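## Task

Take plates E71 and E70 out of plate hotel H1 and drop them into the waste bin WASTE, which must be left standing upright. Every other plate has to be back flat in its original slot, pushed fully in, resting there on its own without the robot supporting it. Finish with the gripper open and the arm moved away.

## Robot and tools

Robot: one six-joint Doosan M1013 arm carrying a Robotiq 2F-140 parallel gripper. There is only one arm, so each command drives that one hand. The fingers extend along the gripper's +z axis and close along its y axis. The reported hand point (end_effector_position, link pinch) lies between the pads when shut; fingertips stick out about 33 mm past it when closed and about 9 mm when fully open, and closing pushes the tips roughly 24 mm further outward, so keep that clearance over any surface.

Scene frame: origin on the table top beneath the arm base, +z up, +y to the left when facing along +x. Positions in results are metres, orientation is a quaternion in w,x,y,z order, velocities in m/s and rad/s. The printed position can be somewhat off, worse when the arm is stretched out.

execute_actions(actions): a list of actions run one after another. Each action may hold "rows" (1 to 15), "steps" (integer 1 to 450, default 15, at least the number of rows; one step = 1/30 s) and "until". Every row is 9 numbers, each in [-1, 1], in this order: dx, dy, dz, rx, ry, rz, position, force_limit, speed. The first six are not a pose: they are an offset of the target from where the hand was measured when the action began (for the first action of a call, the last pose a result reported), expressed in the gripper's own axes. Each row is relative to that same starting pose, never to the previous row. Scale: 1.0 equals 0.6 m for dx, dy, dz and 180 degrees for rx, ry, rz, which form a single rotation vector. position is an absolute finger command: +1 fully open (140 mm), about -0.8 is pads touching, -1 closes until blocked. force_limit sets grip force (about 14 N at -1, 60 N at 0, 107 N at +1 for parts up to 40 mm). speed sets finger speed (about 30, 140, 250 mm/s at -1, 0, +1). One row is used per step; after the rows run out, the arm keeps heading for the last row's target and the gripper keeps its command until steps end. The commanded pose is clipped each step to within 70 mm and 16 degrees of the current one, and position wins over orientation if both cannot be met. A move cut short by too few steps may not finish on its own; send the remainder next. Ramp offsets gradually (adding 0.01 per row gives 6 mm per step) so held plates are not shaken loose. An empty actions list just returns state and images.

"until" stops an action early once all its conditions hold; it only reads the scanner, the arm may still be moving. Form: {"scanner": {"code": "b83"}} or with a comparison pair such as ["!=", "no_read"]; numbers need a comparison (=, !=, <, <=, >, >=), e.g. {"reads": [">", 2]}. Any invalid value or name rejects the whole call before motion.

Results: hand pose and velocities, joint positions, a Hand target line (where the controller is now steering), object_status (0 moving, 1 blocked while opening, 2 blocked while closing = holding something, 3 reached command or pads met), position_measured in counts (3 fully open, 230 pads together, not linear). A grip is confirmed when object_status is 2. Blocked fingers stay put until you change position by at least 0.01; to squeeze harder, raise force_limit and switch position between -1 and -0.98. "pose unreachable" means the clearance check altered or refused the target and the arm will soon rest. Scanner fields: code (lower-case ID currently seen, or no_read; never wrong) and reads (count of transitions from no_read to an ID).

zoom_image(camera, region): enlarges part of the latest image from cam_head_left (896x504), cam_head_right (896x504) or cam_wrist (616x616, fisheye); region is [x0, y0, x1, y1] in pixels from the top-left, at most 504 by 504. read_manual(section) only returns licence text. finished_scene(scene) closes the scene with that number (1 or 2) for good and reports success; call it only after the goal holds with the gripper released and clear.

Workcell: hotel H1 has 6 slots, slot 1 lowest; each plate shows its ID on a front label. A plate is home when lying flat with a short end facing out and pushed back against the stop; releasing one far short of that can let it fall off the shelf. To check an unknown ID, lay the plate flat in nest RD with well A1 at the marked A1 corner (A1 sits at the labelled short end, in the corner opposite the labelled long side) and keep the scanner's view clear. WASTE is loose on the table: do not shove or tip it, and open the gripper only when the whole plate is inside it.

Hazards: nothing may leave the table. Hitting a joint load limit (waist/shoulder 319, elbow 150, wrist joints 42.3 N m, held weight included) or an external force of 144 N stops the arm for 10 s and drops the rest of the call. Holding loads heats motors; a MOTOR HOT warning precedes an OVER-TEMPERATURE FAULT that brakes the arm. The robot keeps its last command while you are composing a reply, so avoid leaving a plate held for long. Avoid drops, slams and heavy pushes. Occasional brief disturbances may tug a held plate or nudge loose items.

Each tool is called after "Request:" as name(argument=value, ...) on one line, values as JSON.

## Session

Request:
execute_actions(actions=[])

Scene clock: 0.00 s.
end_effector_position=(+0.4337, +0.5778, +0.2393) position_measured=3 object_status=3 end_effector_quat_wxyz=(-0.022, +0.539, +0.564, -0.625) end_effector_velocity=(-0.001, +0.001, -0.001) end_effector_angular_velocity=(+0.000, +0.001, +0.001)
Joint positions: [0.825 1.027 0.964 0.118 2.488 0.823]
Joint velocities: [ 0.001  0.001 -0.     0.001 -0.    -0.   ]
Hand target: +0.434, +0.578, +0.239; -0.022, +0.539, +0.564, -0.625
scanner: code=no_read reads=0
camera_calibration (this result's frames):
cam_wrist: T_world_to_cam=[[0.63066, -0.214967, -0.745692, 0.00608636], [0.65201, -0.374356, 0.659348, -0.216838], [-0.420892, -0.902024, -0.0959307, 0.907461], [0, 0, 0, 1]] pos_world=[0.519485, 0.738685, 0.234564]

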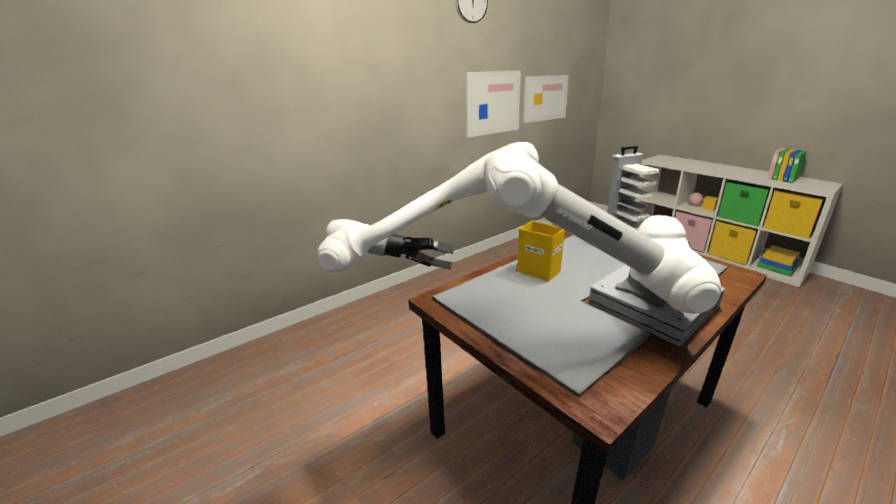

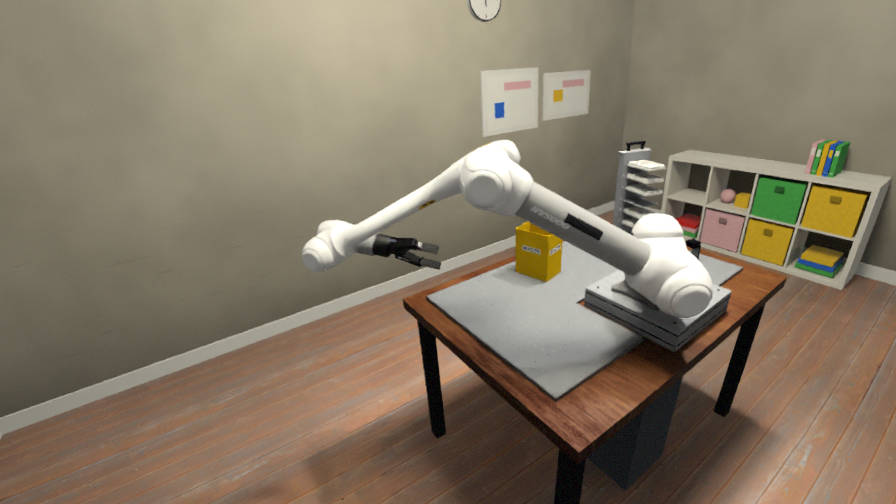

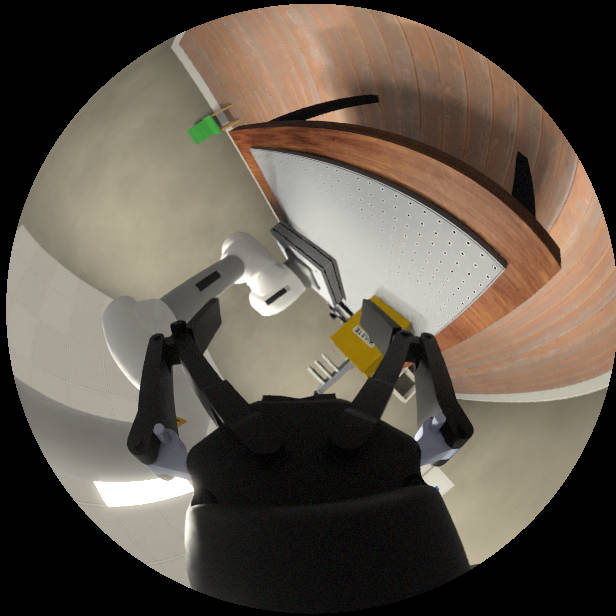

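Request:
execute_actions(actions=[{"rows":[[-0.463,-0.168,0.337,-0.321,0.286,0,1,0,0]],"steps":70}])

Request:
zoom_image(camera="cam_head_left", region=[500,130,740,310])

Scene clock: 8.17 s.
end_effector_position=(+0.3493, +0.2992, +0.4476) position_measured=3 object_status=3 end_effector_quat_wxyz=(-0.001, +0.691, +0.723, -0.000) end_effector_velocity=(+0.000, -0.001, +0.000) end_effector_angular_velocity=(-0.000, -0.000, -0.002)
Joint positions: [ 0.591 -0.168  1.843  0.017  1.46   0.562]
Joint velocities: [-0.002 -0.001  0.    -0.     0.    -0.   ]
Hand target: +0.349, +0.299, +0.448; -0.001, +0.691, +0.723, -0.000
Off the commanded pose: 0.002 m, 0 deg.
scanner: code=no_read reads=0
camera_calibration (this result's frames):
cam_wrist: T_world_to_cam=[[0.983339, 0.126816, 0.13024, -0.462825], [0.0752847, -0.936238, 0.343207, 0.107643], [0.16546, -0.327684, -0.930186, 0.637348], [0, 0, 0, 1]] pos_world=[0.341555, 0.368322, 0.616187]

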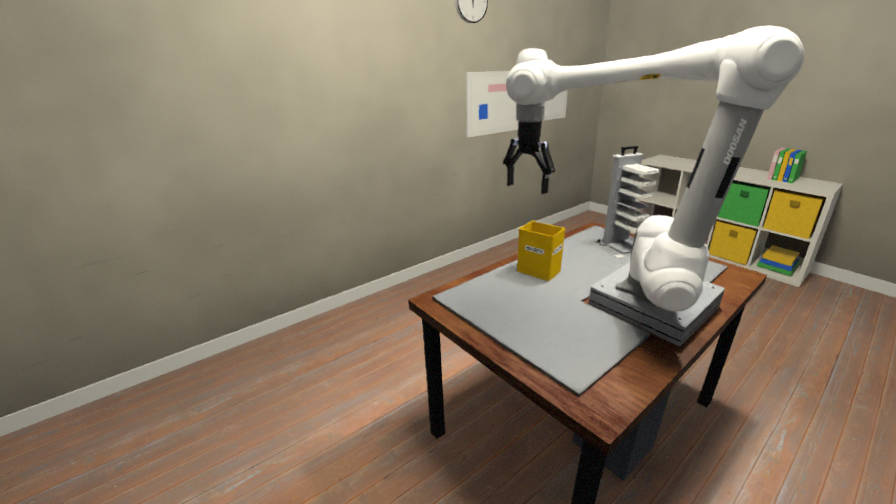

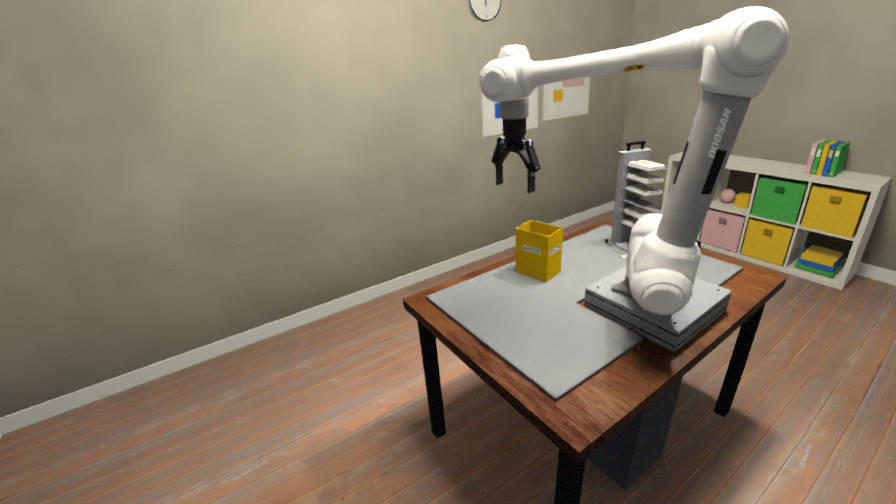

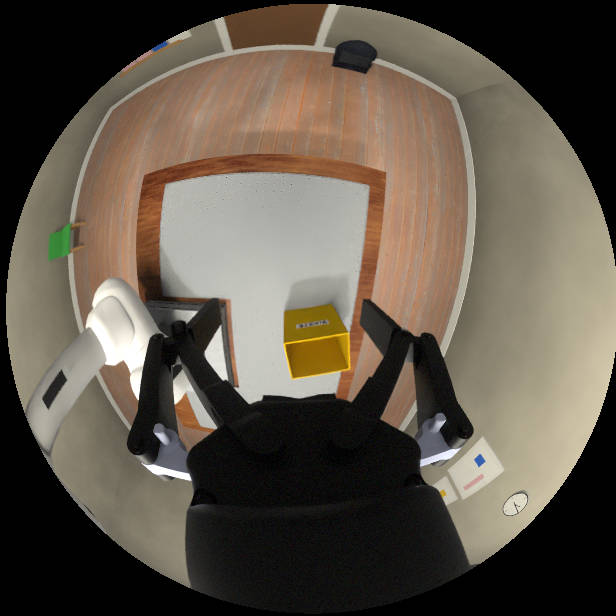

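Region (500, 130, 740, 310) of cam_head_left's 896x504 image, scaled by 2.100, with more detail than that image has; it fills the top 378 rows of this view, and the rest is white.

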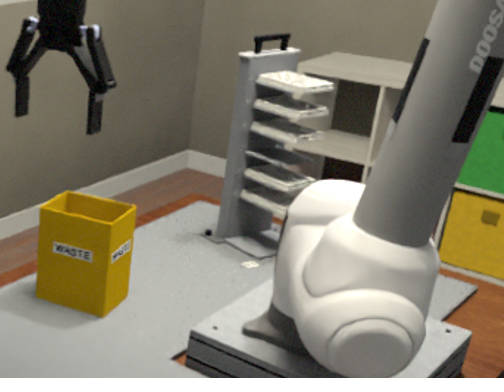

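Request:
execute_actions(actions=[{"rows":[[-0.667,-0.03,0,0,0,0.514,1,0,0]],"steps":50},{"rows":[[-0.417,0.55,0,0,0,0,1,0,0]],"steps":45},{"rows":[[0,0,0.25,0,0.5,0,1,0,0]],"steps":60}])

Request:
zoom_image(camera="cam_wrist", region=[190,150,410,400])

Scene clock: 20.07 s.
end_effector_position=(+0.1003, -0.4303, +0.2971) position_measured=3 object_status=3 end_effector_quat_wxyz=(-0.001, +0.707, -0.000, +0.707) end_effector_velocity=(+0.000, -0.000, +0.000) end_effector_angular_velocity=(-0.001, +0.000, -0.000)
Joint positions: [-2.149  0.423  2.281  1.052  1.797 -1.175]
Joint velocities: [ 0.    -0.001  0.     0.    -0.    -0.   ]
Hand target: +0.100, -0.430, +0.297; -0.001, +0.707, -0.000, +0.707
Off the commanded pose: 0.001 m, 0 deg.
scanner: code=no_read reads=0
camera_calibration (this result's frames):
cam_wrist: T_world_to_cam=[[-0.130011, -0.988187, 0.0811373, -0.459337], [-0.343802, -0.0318255, -0.938503, 0.307047], [0.929999, -0.149911, -0.335603, 0.122705], [0, 0, 0, 1]] pos_world=[-0.0682713, -0.425745, 0.366614]

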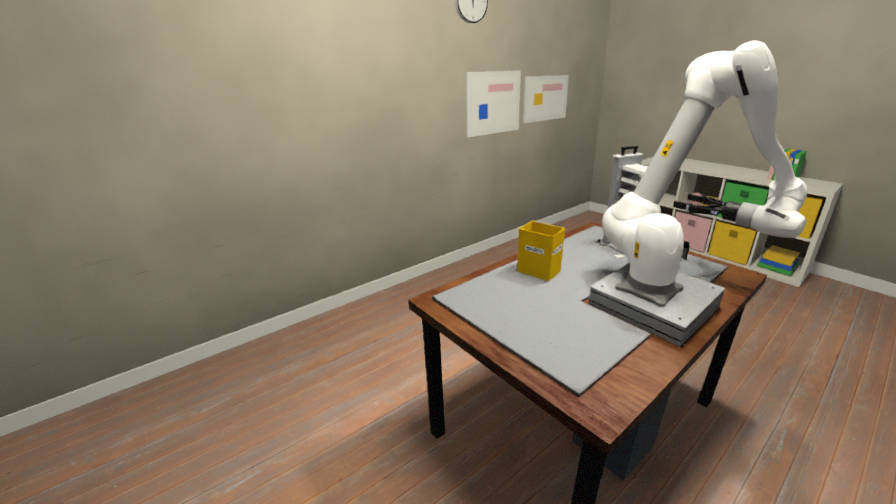

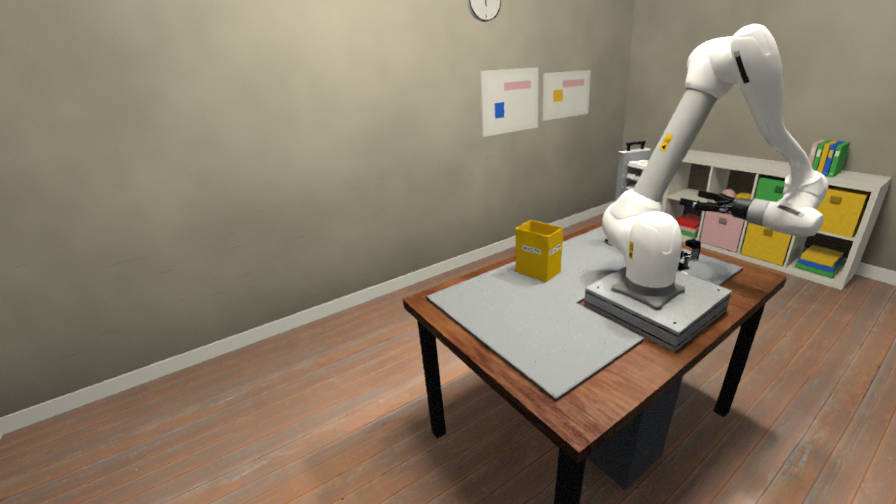

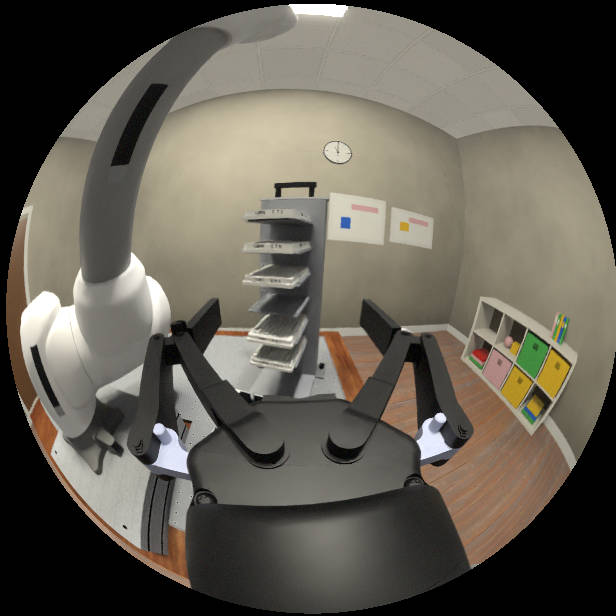

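Region (190, 150, 410, 400) of cam_wrist's 616x616 image, scaled by 2.016, with more detail than that image has; it fills the left 444 columns of this view, and the rest is white.

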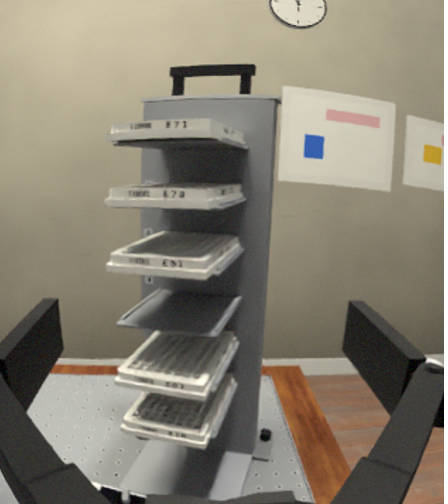

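Request:
execute_actions(actions=[{"rows":[[0.18,-0.068,0.148,-0.086,0,0,0.6,0,0]],"steps":35}])

Scene clock: 28.87 s.
end_effector_position=(+0.1893, -0.3894, +0.4049) position_measured=53 object_status=3 end_effector_quat_wxyz=(+0.094, +0.701, -0.095, +0.701) end_effector_velocity=(-0.001, -0.001, -0.001) end_effector_angular_velocity=(+0.002, -0.001, -0.001)
Joint positions: [-2.095  0.002  2.507  1.373  1.705 -0.935]
Joint velocities: [-0.001  0.002 -0.     0.    -0.    -0.   ]
Hand target: +0.189, -0.389, +0.405; +0.094, +0.701, -0.095, +0.701
Off the commanded pose: 0.000 m, 0 deg.
scanner: code=no_read reads=0
camera_calibration (this result's frames):
cam_wrist: T_world_to_cam=[[-0.3887, -0.917746, 0.0815687, -0.339901], [-0.340398, 0.0607746, -0.938315, 0.475408], [0.856178, -0.392489, -0.336022, 0.00194237], [0, 0, 0, 1]] pos_world=[0.0280453, -0.340073, 0.47446]

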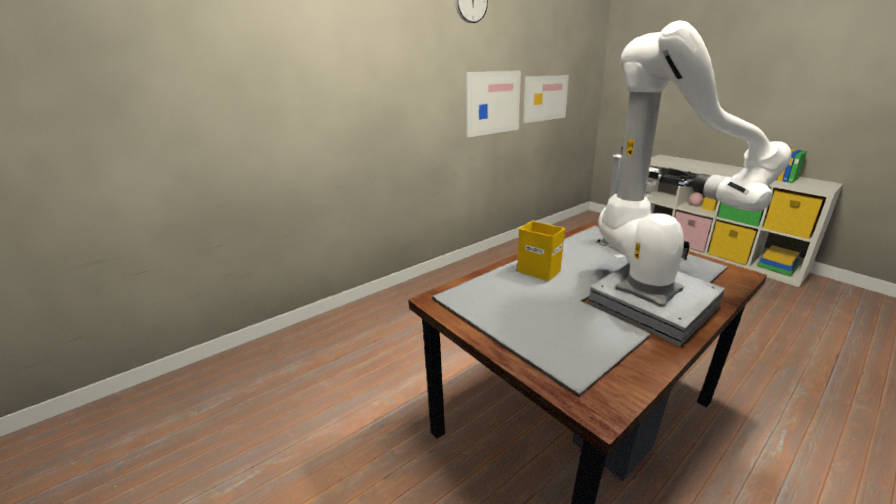

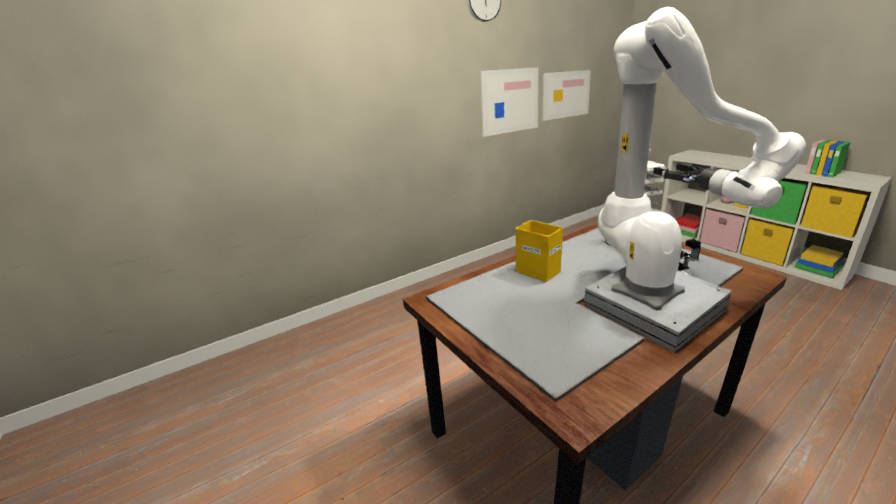

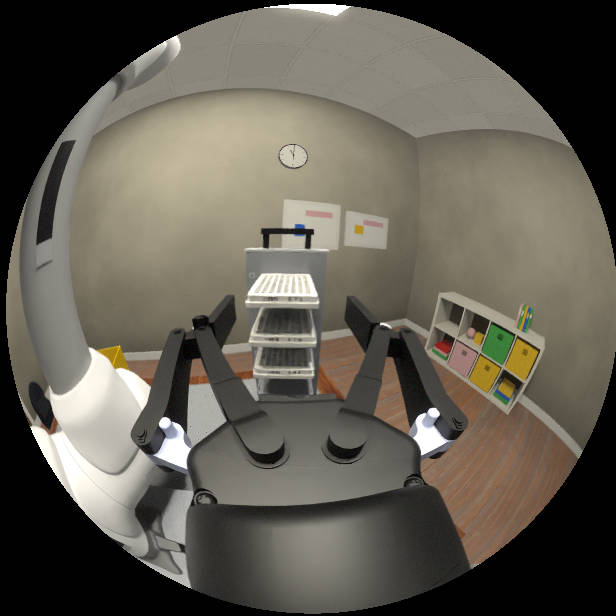

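Request:
execute_actions(actions=[{"rows":[[0,-0.007,0.1,0,0,0,0.6,0,0]],"steps":20}])

Request:
zoom_image(camera="cam_wrist", region=[190,240,390,390])

Scene clock: 32.70 s.
end_effector_position=(+0.2481, -0.4012, +0.4048) position_measured=53 object_status=3 end_effector_quat_wxyz=(+0.094, +0.701, -0.095, +0.701) end_effector_velocity=(+0.000, +0.000, -0.000) end_effector_angular_velocity=(+0.001, -0.000, +0.001)
Joint positions: [-1.916 -0.008  2.518  1.519  1.601 -0.923]
Joint velocities: [ 0.001  0.001 -0.    -0.    -0.     0.001]
Hand target: +0.248, -0.401, +0.405; +0.094, +0.701, -0.095, +0.701
Off the commanded pose: 0.000 m, 0 deg.
scanner: code=no_read reads=0
camera_calibration (this result's frames):
cam_wrist: T_world_to_cam=[[-0.388723, -0.917735, 0.0815883, -0.327904], [-0.340339, 0.0607363, -0.938339, 0.496101], [0.856192, -0.392521, -0.335951, -0.0531963], [0, 0, 0, 1]] pos_world=[0.086925, -0.351941, 0.474393]

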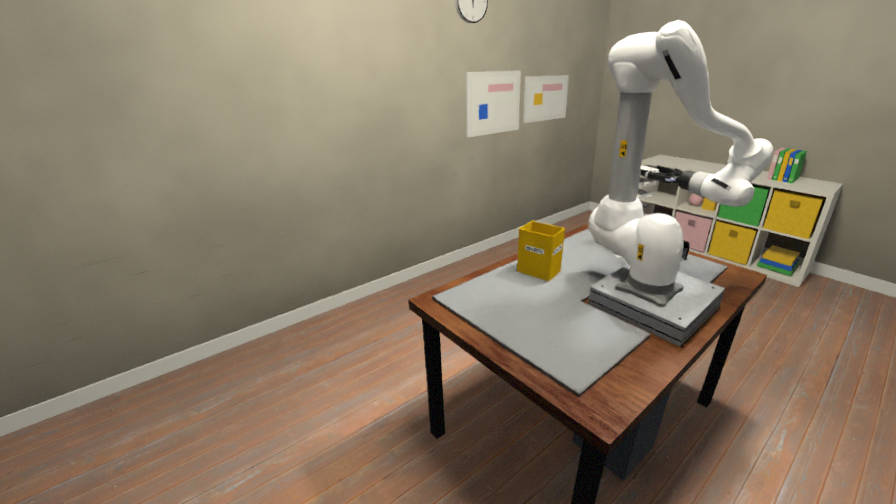

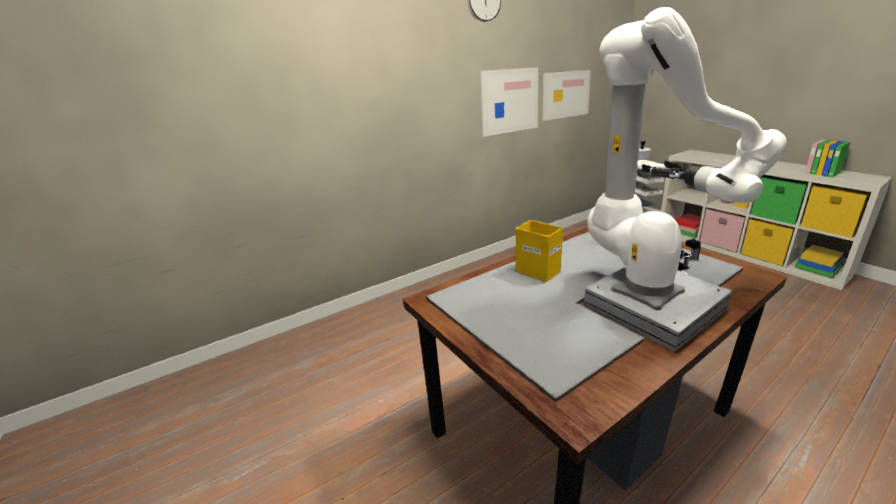

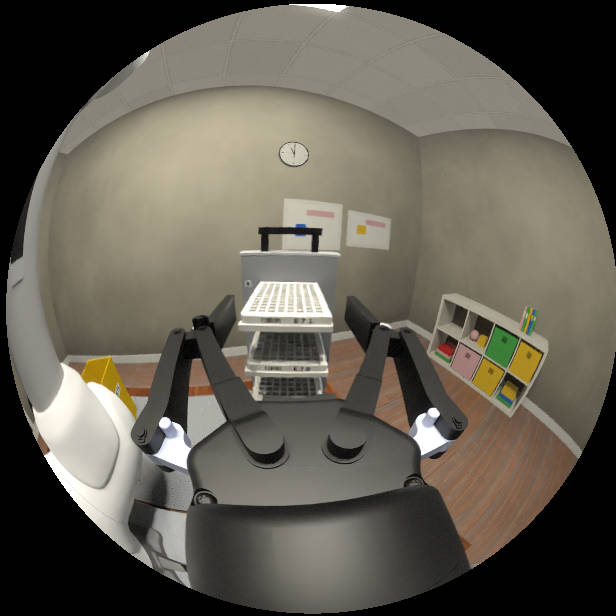

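Region (190, 240, 390, 390) of cam_wrist's 616x616 image, scaled by 2.520, with more detail than that image has; it fills the top 378 rows of this view, and the rest is white.

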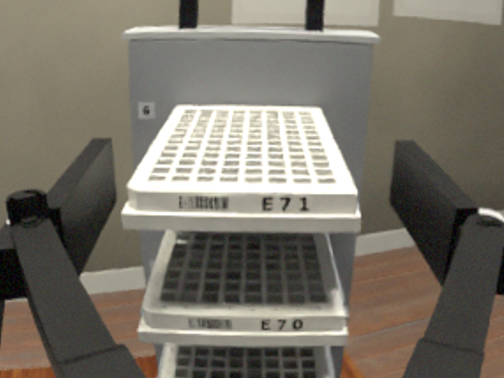

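Request:
execute_actions(actions=[{"rows":[[0,-0.007,0.008,0,0,0,0.6,0,0]],"steps":10},{"rows":[[0,0,0,0,0,0,-1,0.3,0]],"steps":20},{"rows":[[0.003,0,0,0,0,0,-1,0.3,0],[0.006,0,0,0,0,0,-1,0.3,0],[0.01,0,0,0,0,0,-1,0.3,0],[0.01,0,-0.003,0,0,0,-1,0.3,0],[0.01,0,-0.006,0,0,0,-1,0.3,0],[0.01,0,-0.01,0,0,0,-1,0.3,0],[0.01,0,-0.015,0,0,0,-1,0.3,0]],"steps":16}])

Scene clock: 37.23 s.
end_effector_position=(+0.2453, -0.3961, +0.4108) position_measured=106 object_status=2 end_effector_quat_wxyz=(+0.094, +0.701, -0.095, +0.701) end_effector_velocity=(-0.000, +0.000, +0.001) end_effector_angular_velocity=(-0.003, +0.000, -0.001)
Joint positions: [-1.93  -0.029  2.52   1.508  1.61  -0.905]
Joint velocities: [-0.001 -0.002  0.001  0.     0.001 -0.002]
Hand target: +0.245, -0.396, +0.411; +0.094, +0.701, -0.095, +0.701
Off the commanded pose: 0.000 m, 0 deg.
scanner: code=no_read reads=0
camera_calibration (this result's frames):
cam_wrist: T_world_to_cam=[[-0.388642, -0.917782, 0.0814404, -0.324747], [-0.34033, 0.0608512, -0.938335, 0.500467], [0.856232, -0.392393, -0.335998, -0.046615], [0, 0, 0, 1]] pos_world=[0.0840266, -0.346793, 0.480391]

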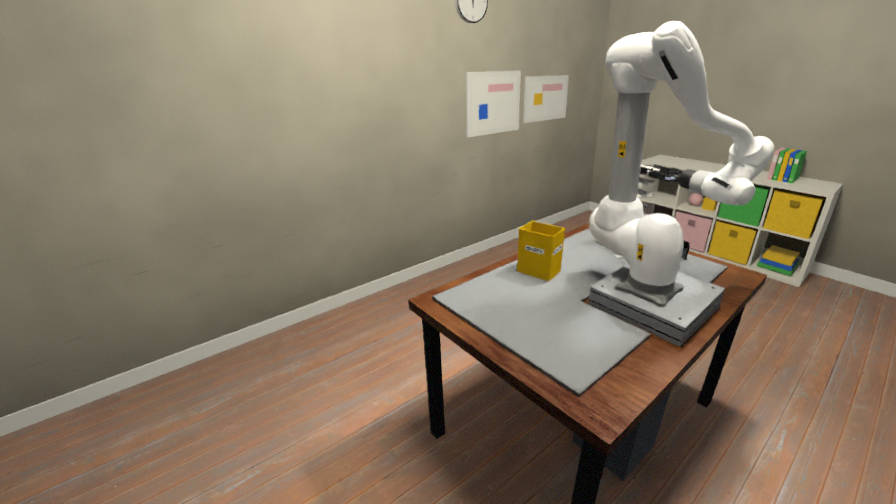

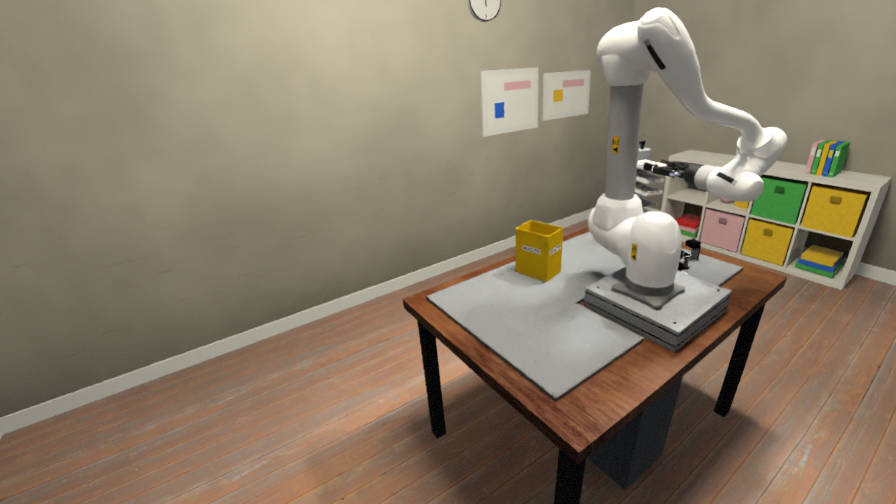

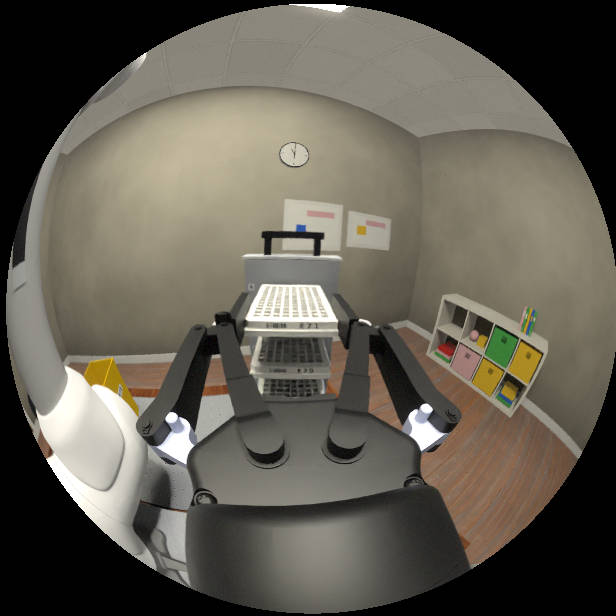

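Request:
execute_actions(actions=[{"rows":[[0,0,-0.01,0,0,0,-1,0.3,0],[0,0,-0.02,0,0,0,-1,0.3,0],[0,0,-0.04,0,0,0,-1,0.3,0],[0,0,-0.06,0,0,0,-1,0.3,0],[0,0,-0.09,0,0,0,-1,0.3,0],[0,0,-0.12,0,0,0,-1,0.3,0],[0,0,-0.15,0,0,0,-1,0.3,0],[0,0,-0.18,0,0,0,-1,0.3,0],[0,0,-0.21,0,0,0,-1,0.3,0],[0,0,-0.233,0,0,0,-1,0.3,0]],"steps":26},{"rows":[[0.02,0,0,0,-0.02,0,-1,0.3,0],[0.04,0,0,0,-0.04,0,-1,0.3,0],[0.07,0,0,0,-0.06,0,-1,0.3,0],[0.1,0,0,0,-0.5,0,-1,0.3,0]],"steps":60},{"rows":[[0.01,-0.03,0,0,0,0,-1,0.3,0],[0.02,-0.06,0,0,0,0,-1,0.3,0],[0.317,-0.913,0,0,0,0.347,-1,0.3,0]],"steps":65},{"rows":[[0,0,0.15,0,0,0,-1,0.3,0]],"steps":20}])

Scene clock: 53.40 s.
end_effector_position=(+0.4383, +0.1178, +0.3813) position_measured=106 object_status=2 end_effector_quat_wxyz=(+0.000, +0.778, -0.629, -0.001) end_effector_velocity=(-0.000, +0.001, +0.000) end_effector_angular_velocity=(+0.001, -0.001, +0.001)
Joint positions: [ 0.143 -0.149  1.953  0.019  1.338  3.087]
Joint velocities: [ 0.001 -0.     0.     0.001 -0.001 -0.001]
Hand target: +0.438, +0.118, +0.381; +0.000, +0.778, -0.629, -0.001
Off the commanded pose: 0.000 m, 0 deg.
scanner: code=no_read reads=0
camera_calibration (this result's frames):
cam_wrist: T_world_to_cam=[[-0.948182, -0.288418, 0.133289, 0.375651], [-0.228193, 0.910075, 0.345965, -0.131671], [-0.221086, 0.297622, -0.928732, 0.596711], [0, 0, 0, 1]] pos_world=[0.458064, 0.0505802, 0.549668]

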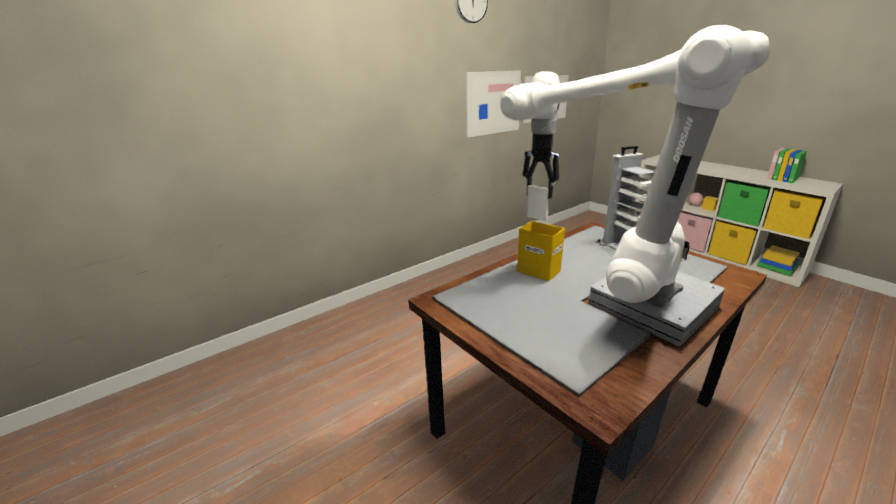

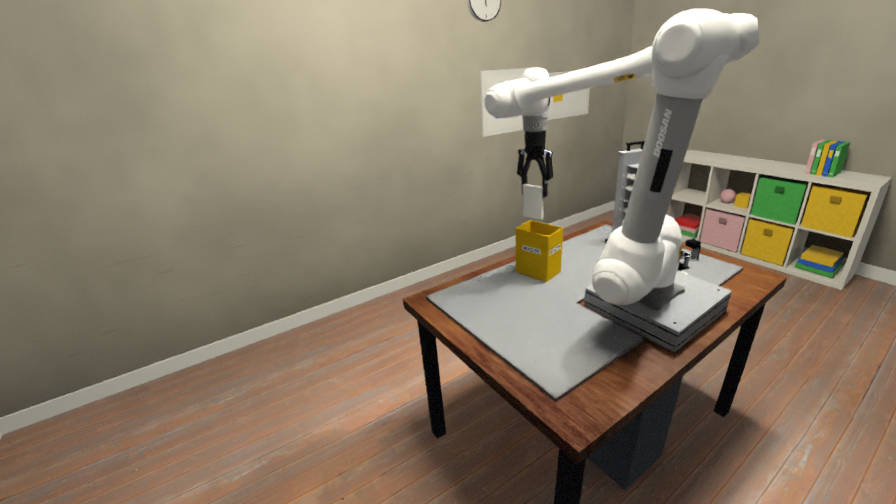

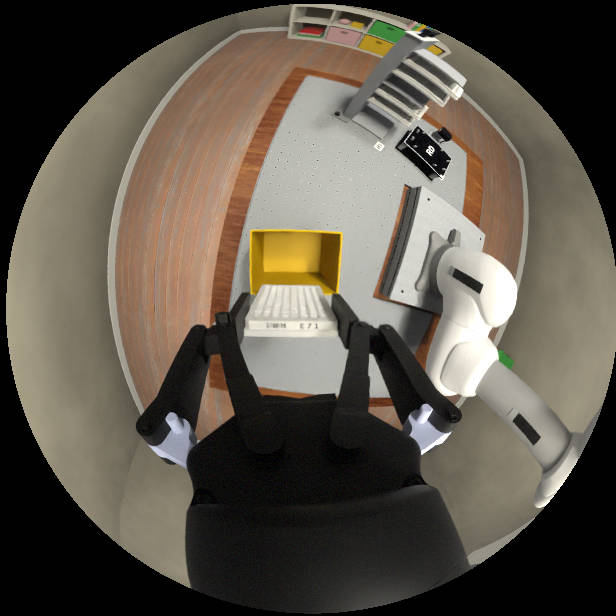

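Request:
execute_actions(actions=[{"rows":[[0.02,0.01,0,0,0,0,-1,0.3,0],[0.045,0.02,0,0,0,0,-1,0.3,0],[0.045,0.02,0.01,0,0,0,-1,0.3,0],[0.045,0.02,0.02,0,0,0,-1,0.3,0],[0.045,0.02,0.03,0,0,0,-1,0.3,0],[0.045,0.02,0.04,0,0,0,-1,0.3,0],[0.045,0.02,0.06,0,0,0,-1,0.3,0],[0.045,0.02,0.09,0,0,0,-1,0.3,0],[0.045,0.02,0.12,0,0,0,-1,0.3,0],[0.045,0.02,0.15,0,0,0,-1,0.3,0],[0.045,0.02,0.18,0,0,0,-1,0.3,0],[0.045,0.02,0.22,0,0,0,-1,0.3,0]],"steps":30}])

Scene clock: 59.73 s.
end_effector_position=(+0.4322, +0.0892, +0.2492) position_measured=106 object_status=2 end_effector_quat_wxyz=(-0.000, +0.778, -0.629, -0.001) end_effector_velocity=(-0.000, +0.001, +0.000) end_effector_angular_velocity=(+0.000, -0.001, +0.001)
Joint positions: [ 0.086 -0.083  2.151  0.022  1.076  3.024]
Joint velocities: [ 0.002 -0.001  0.     0.    -0.     0.001]
Hand target: +0.432, +0.089, +0.249; +0.000, +0.778, -0.629, -0.001
Off the commanded pose: 0.000 m, 0 deg.
scanner: code=no_read reads=0
camera_calibration (this result's frames):
cam_wrist: T_world_to_cam=[[-0.948167, -0.288485, 0.133252, 0.379215], [-0.228227, 0.91, 0.346141, -0.0614026], [-0.221115, 0.297787, -0.928671, 0.48123], [0, 0, 0, 1]] pos_world=[0.451953, 0.0219701, 0.417627]

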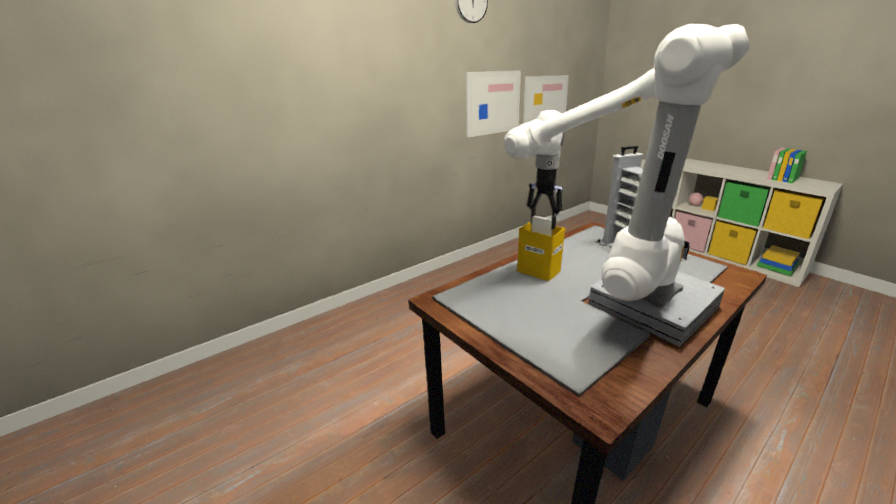

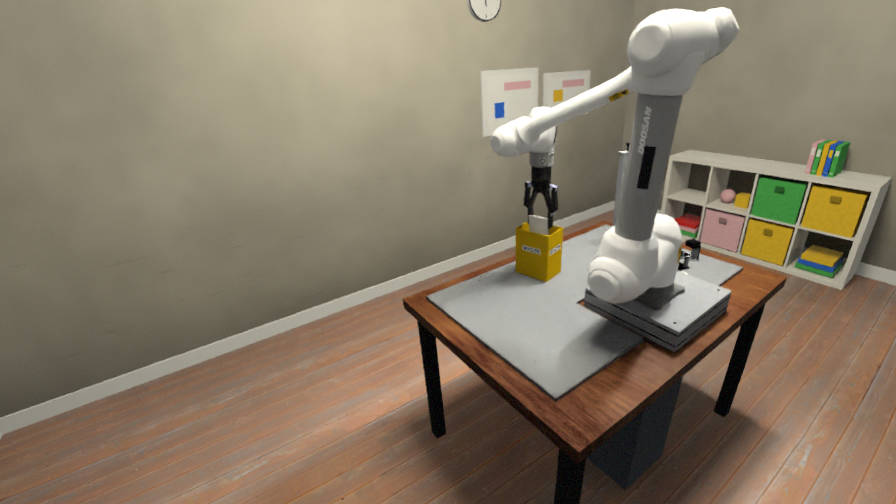

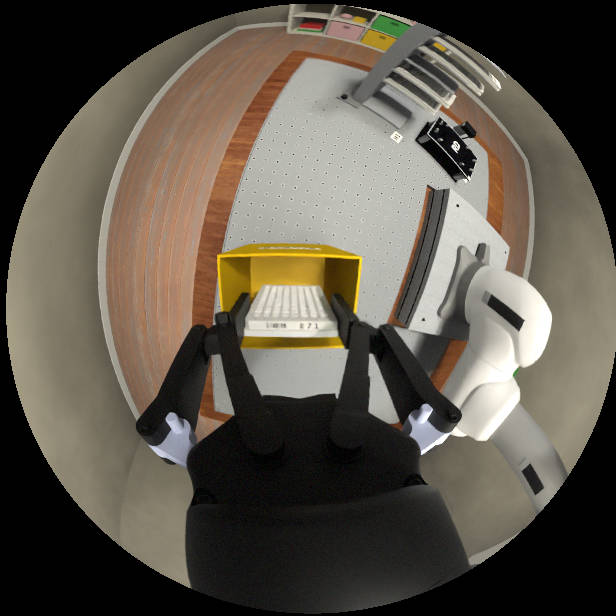

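Request:
execute_actions(actions=[{"rows":[[0.01,0,0,0,0,0,-1,0.3,0],[0.01,0,0.01,0,0,0,-1,0.3,0],[0.01,0,0.02,0,0,0,-1,0.3,0],[0.01,0,0.035,0,0,0,-1,0.3,0],[0.01,0,0.05,0,0,0,-1,0.3,0],[0.01,0,0.065,0,0,0,-1,0.3,0],[0.01,0,0.08,0,0,0,-1,0.3,0],[0.01,0,0.103,0,0,0,-1,0.3,0]],"steps":22},{"rows":[[0,0,0,0,0,0,0.32,0,0]],"steps":10},{"rows":[[0,0,-0.467,0,0,0,0.32,0,0]],"steps":35},{"rows":[[0.607,0.682,0,0,0,-0.347,0.6,0,0]],"steps":62},{"rows":[[0,0,0.187,0,0.5,0,0.6,0,0]],"steps":60},{"rows":[[0,0,0.15,0,0,0,0.6,0,0]],"steps":22}])

Request:
zoom_image(camera="cam_wrist", region=[190,200,390,390])

Scene clock: 74.20 s.
end_effector_position=(+0.1979, -0.3821, +0.3552) position_measured=53 object_status=3 end_effector_quat_wxyz=(+0.094, +0.701, -0.095, +0.701) end_effector_velocity=(+0.000, +0.000, +0.000) end_effector_angular_velocity=(-0.001, +0.000, +0.001)
Joint positions: [-2.084  0.106  2.561  1.365  1.668 -1.089]
Joint velocities: [-0.    -0.001 -0.    -0.001  0.001 -0.   ]
Hand target: +0.198, -0.382, +0.355; +0.094, +0.701, -0.095, +0.701
Off the commanded pose: 0.000 m, 0 deg.
scanner: code=no_read reads=0
camera_calibration (this result's frames):
cam_wrist: T_world_to_cam=[[-0.388866, -0.917696, 0.0813464, -0.325722], [-0.340112, 0.060937, -0.938409, 0.431294], [0.856217, -0.392582, -0.335815, -0.0193932], [0, 0, 0, 1]] pos_world=[0.0366304, -0.332809, 0.424714]

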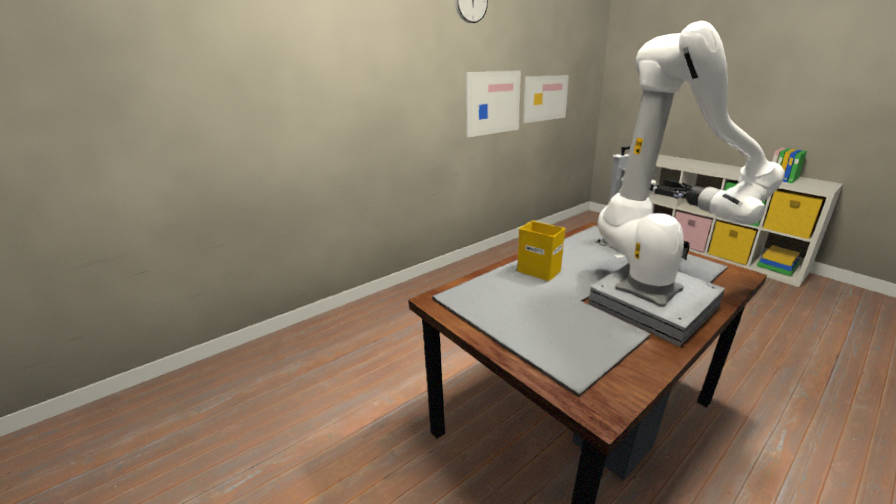

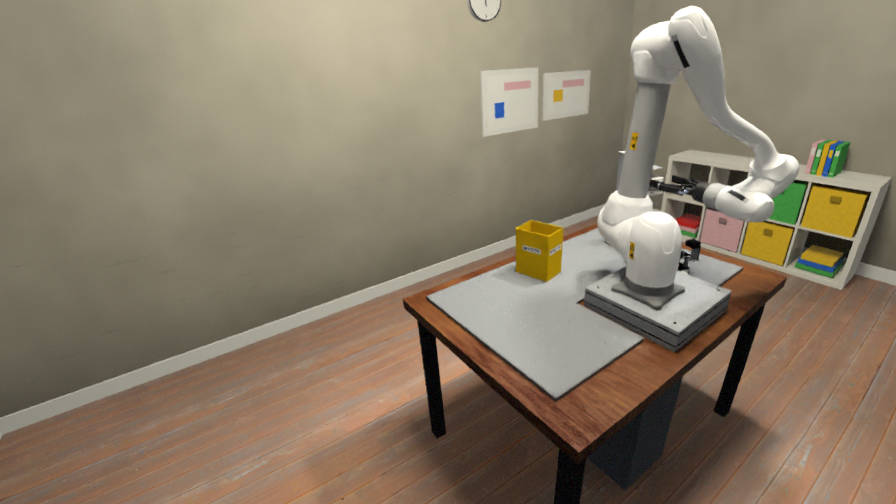

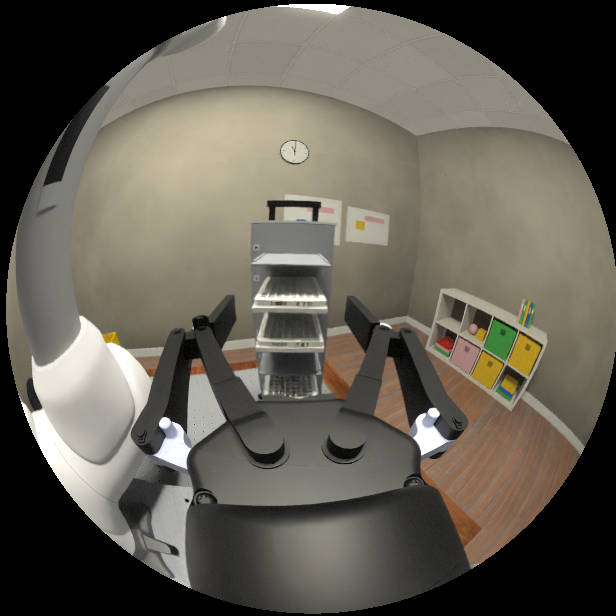

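Region (190, 200, 390, 390) of cam_wrist's 616x616 image, scaled by 2.520, with more detail than that image has; it fills the top 479 rows of this view, and the rest is white.

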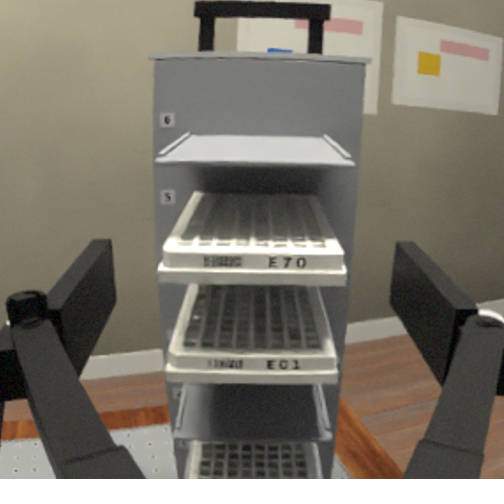

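Request:
execute_actions(actions=[{"rows":[[-0.005,0.002,0.097,0,0,0,0.6,0,0]],"steps":20},{"rows":[[0,0,0,0,0,0,-1,0.3,0]],"steps":20},{"rows":[[0.003,0,0,0,0,0,-1,0.3,0],[0.006,0,0,0,0,0,-1,0.3,0],[0.01,0,0,0,0,0,-1,0.3,0],[0.01,0,-0.003,0,0,0,-1,0.3,0],[0.01,0,-0.006,0,0,0,-1,0.3,0],[0.01,0,-0.01,0,0,0,-1,0.3,0],[0.01,0,-0.015,0,0,0,-1,0.3,0]],"steps":14}])

Scene clock: 80.87 s.
end_effector_position=(+0.2449, -0.3964, +0.3582) position_measured=105 object_status=2 end_effector_quat_wxyz=(+0.094, +0.701, -0.095, +0.701) end_effector_velocity=(+0.000, +0.001, -0.001) end_effector_angular_velocity=(+0.001, +0.001, +0.002)
Joint positions: [-1.932  0.098  2.561  1.501  1.6   -1.071]
Joint velocities: [ 0.    -0.     0.001 -0.002 -0.     0.   ]
Hand target: +0.245, -0.396, +0.358; +0.094, +0.701, -0.095, +0.701
Off the commanded pose: 0.000 m, 0 deg.
scanner: code=no_read reads=0
camera_calibration (this result's frames):
cam_wrist: T_world_to_cam=[[-0.388795, -0.917727, 0.0813405, -0.320738], [-0.340067, 0.060894, -0.938428, 0.450943], [0.856267, -0.392517, -0.335764, -0.0643005], [0, 0, 0, 1]] pos_world=[0.0837084, -0.347048, 0.427677]

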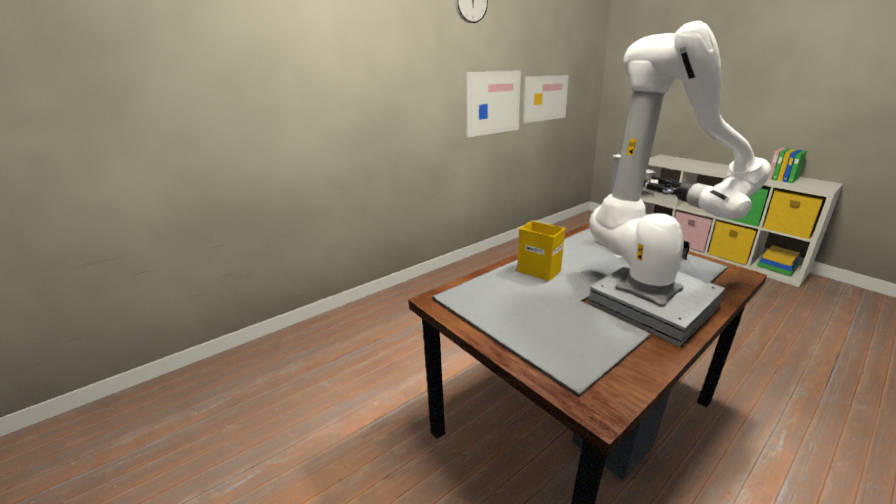

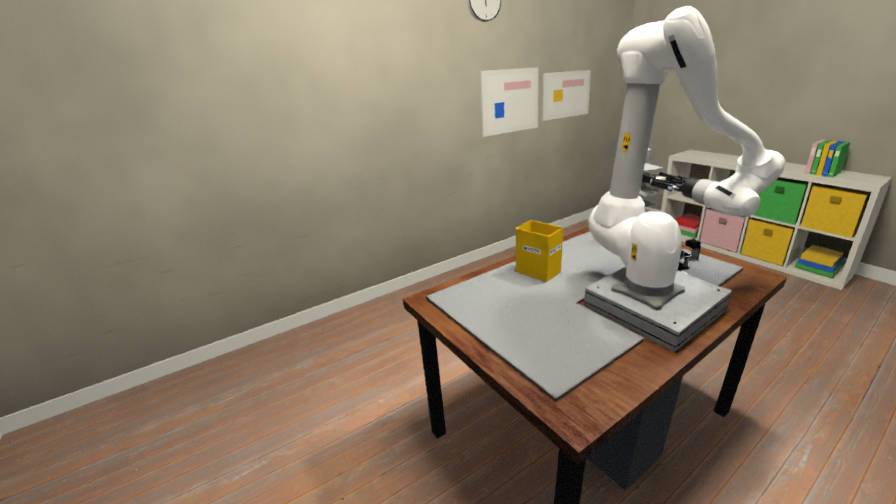

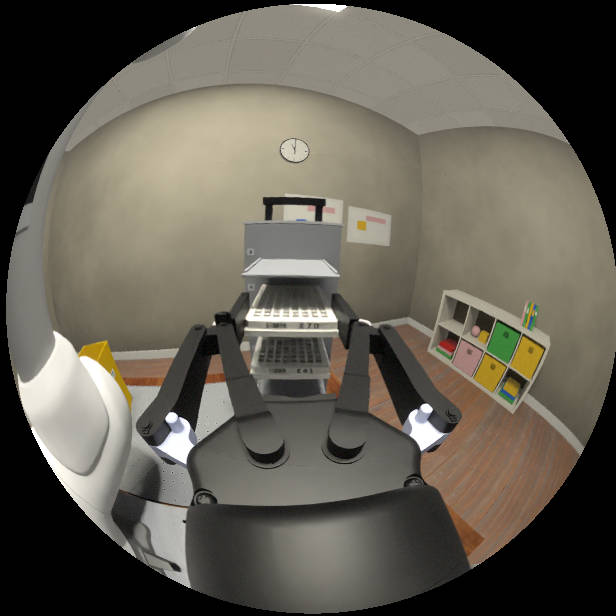

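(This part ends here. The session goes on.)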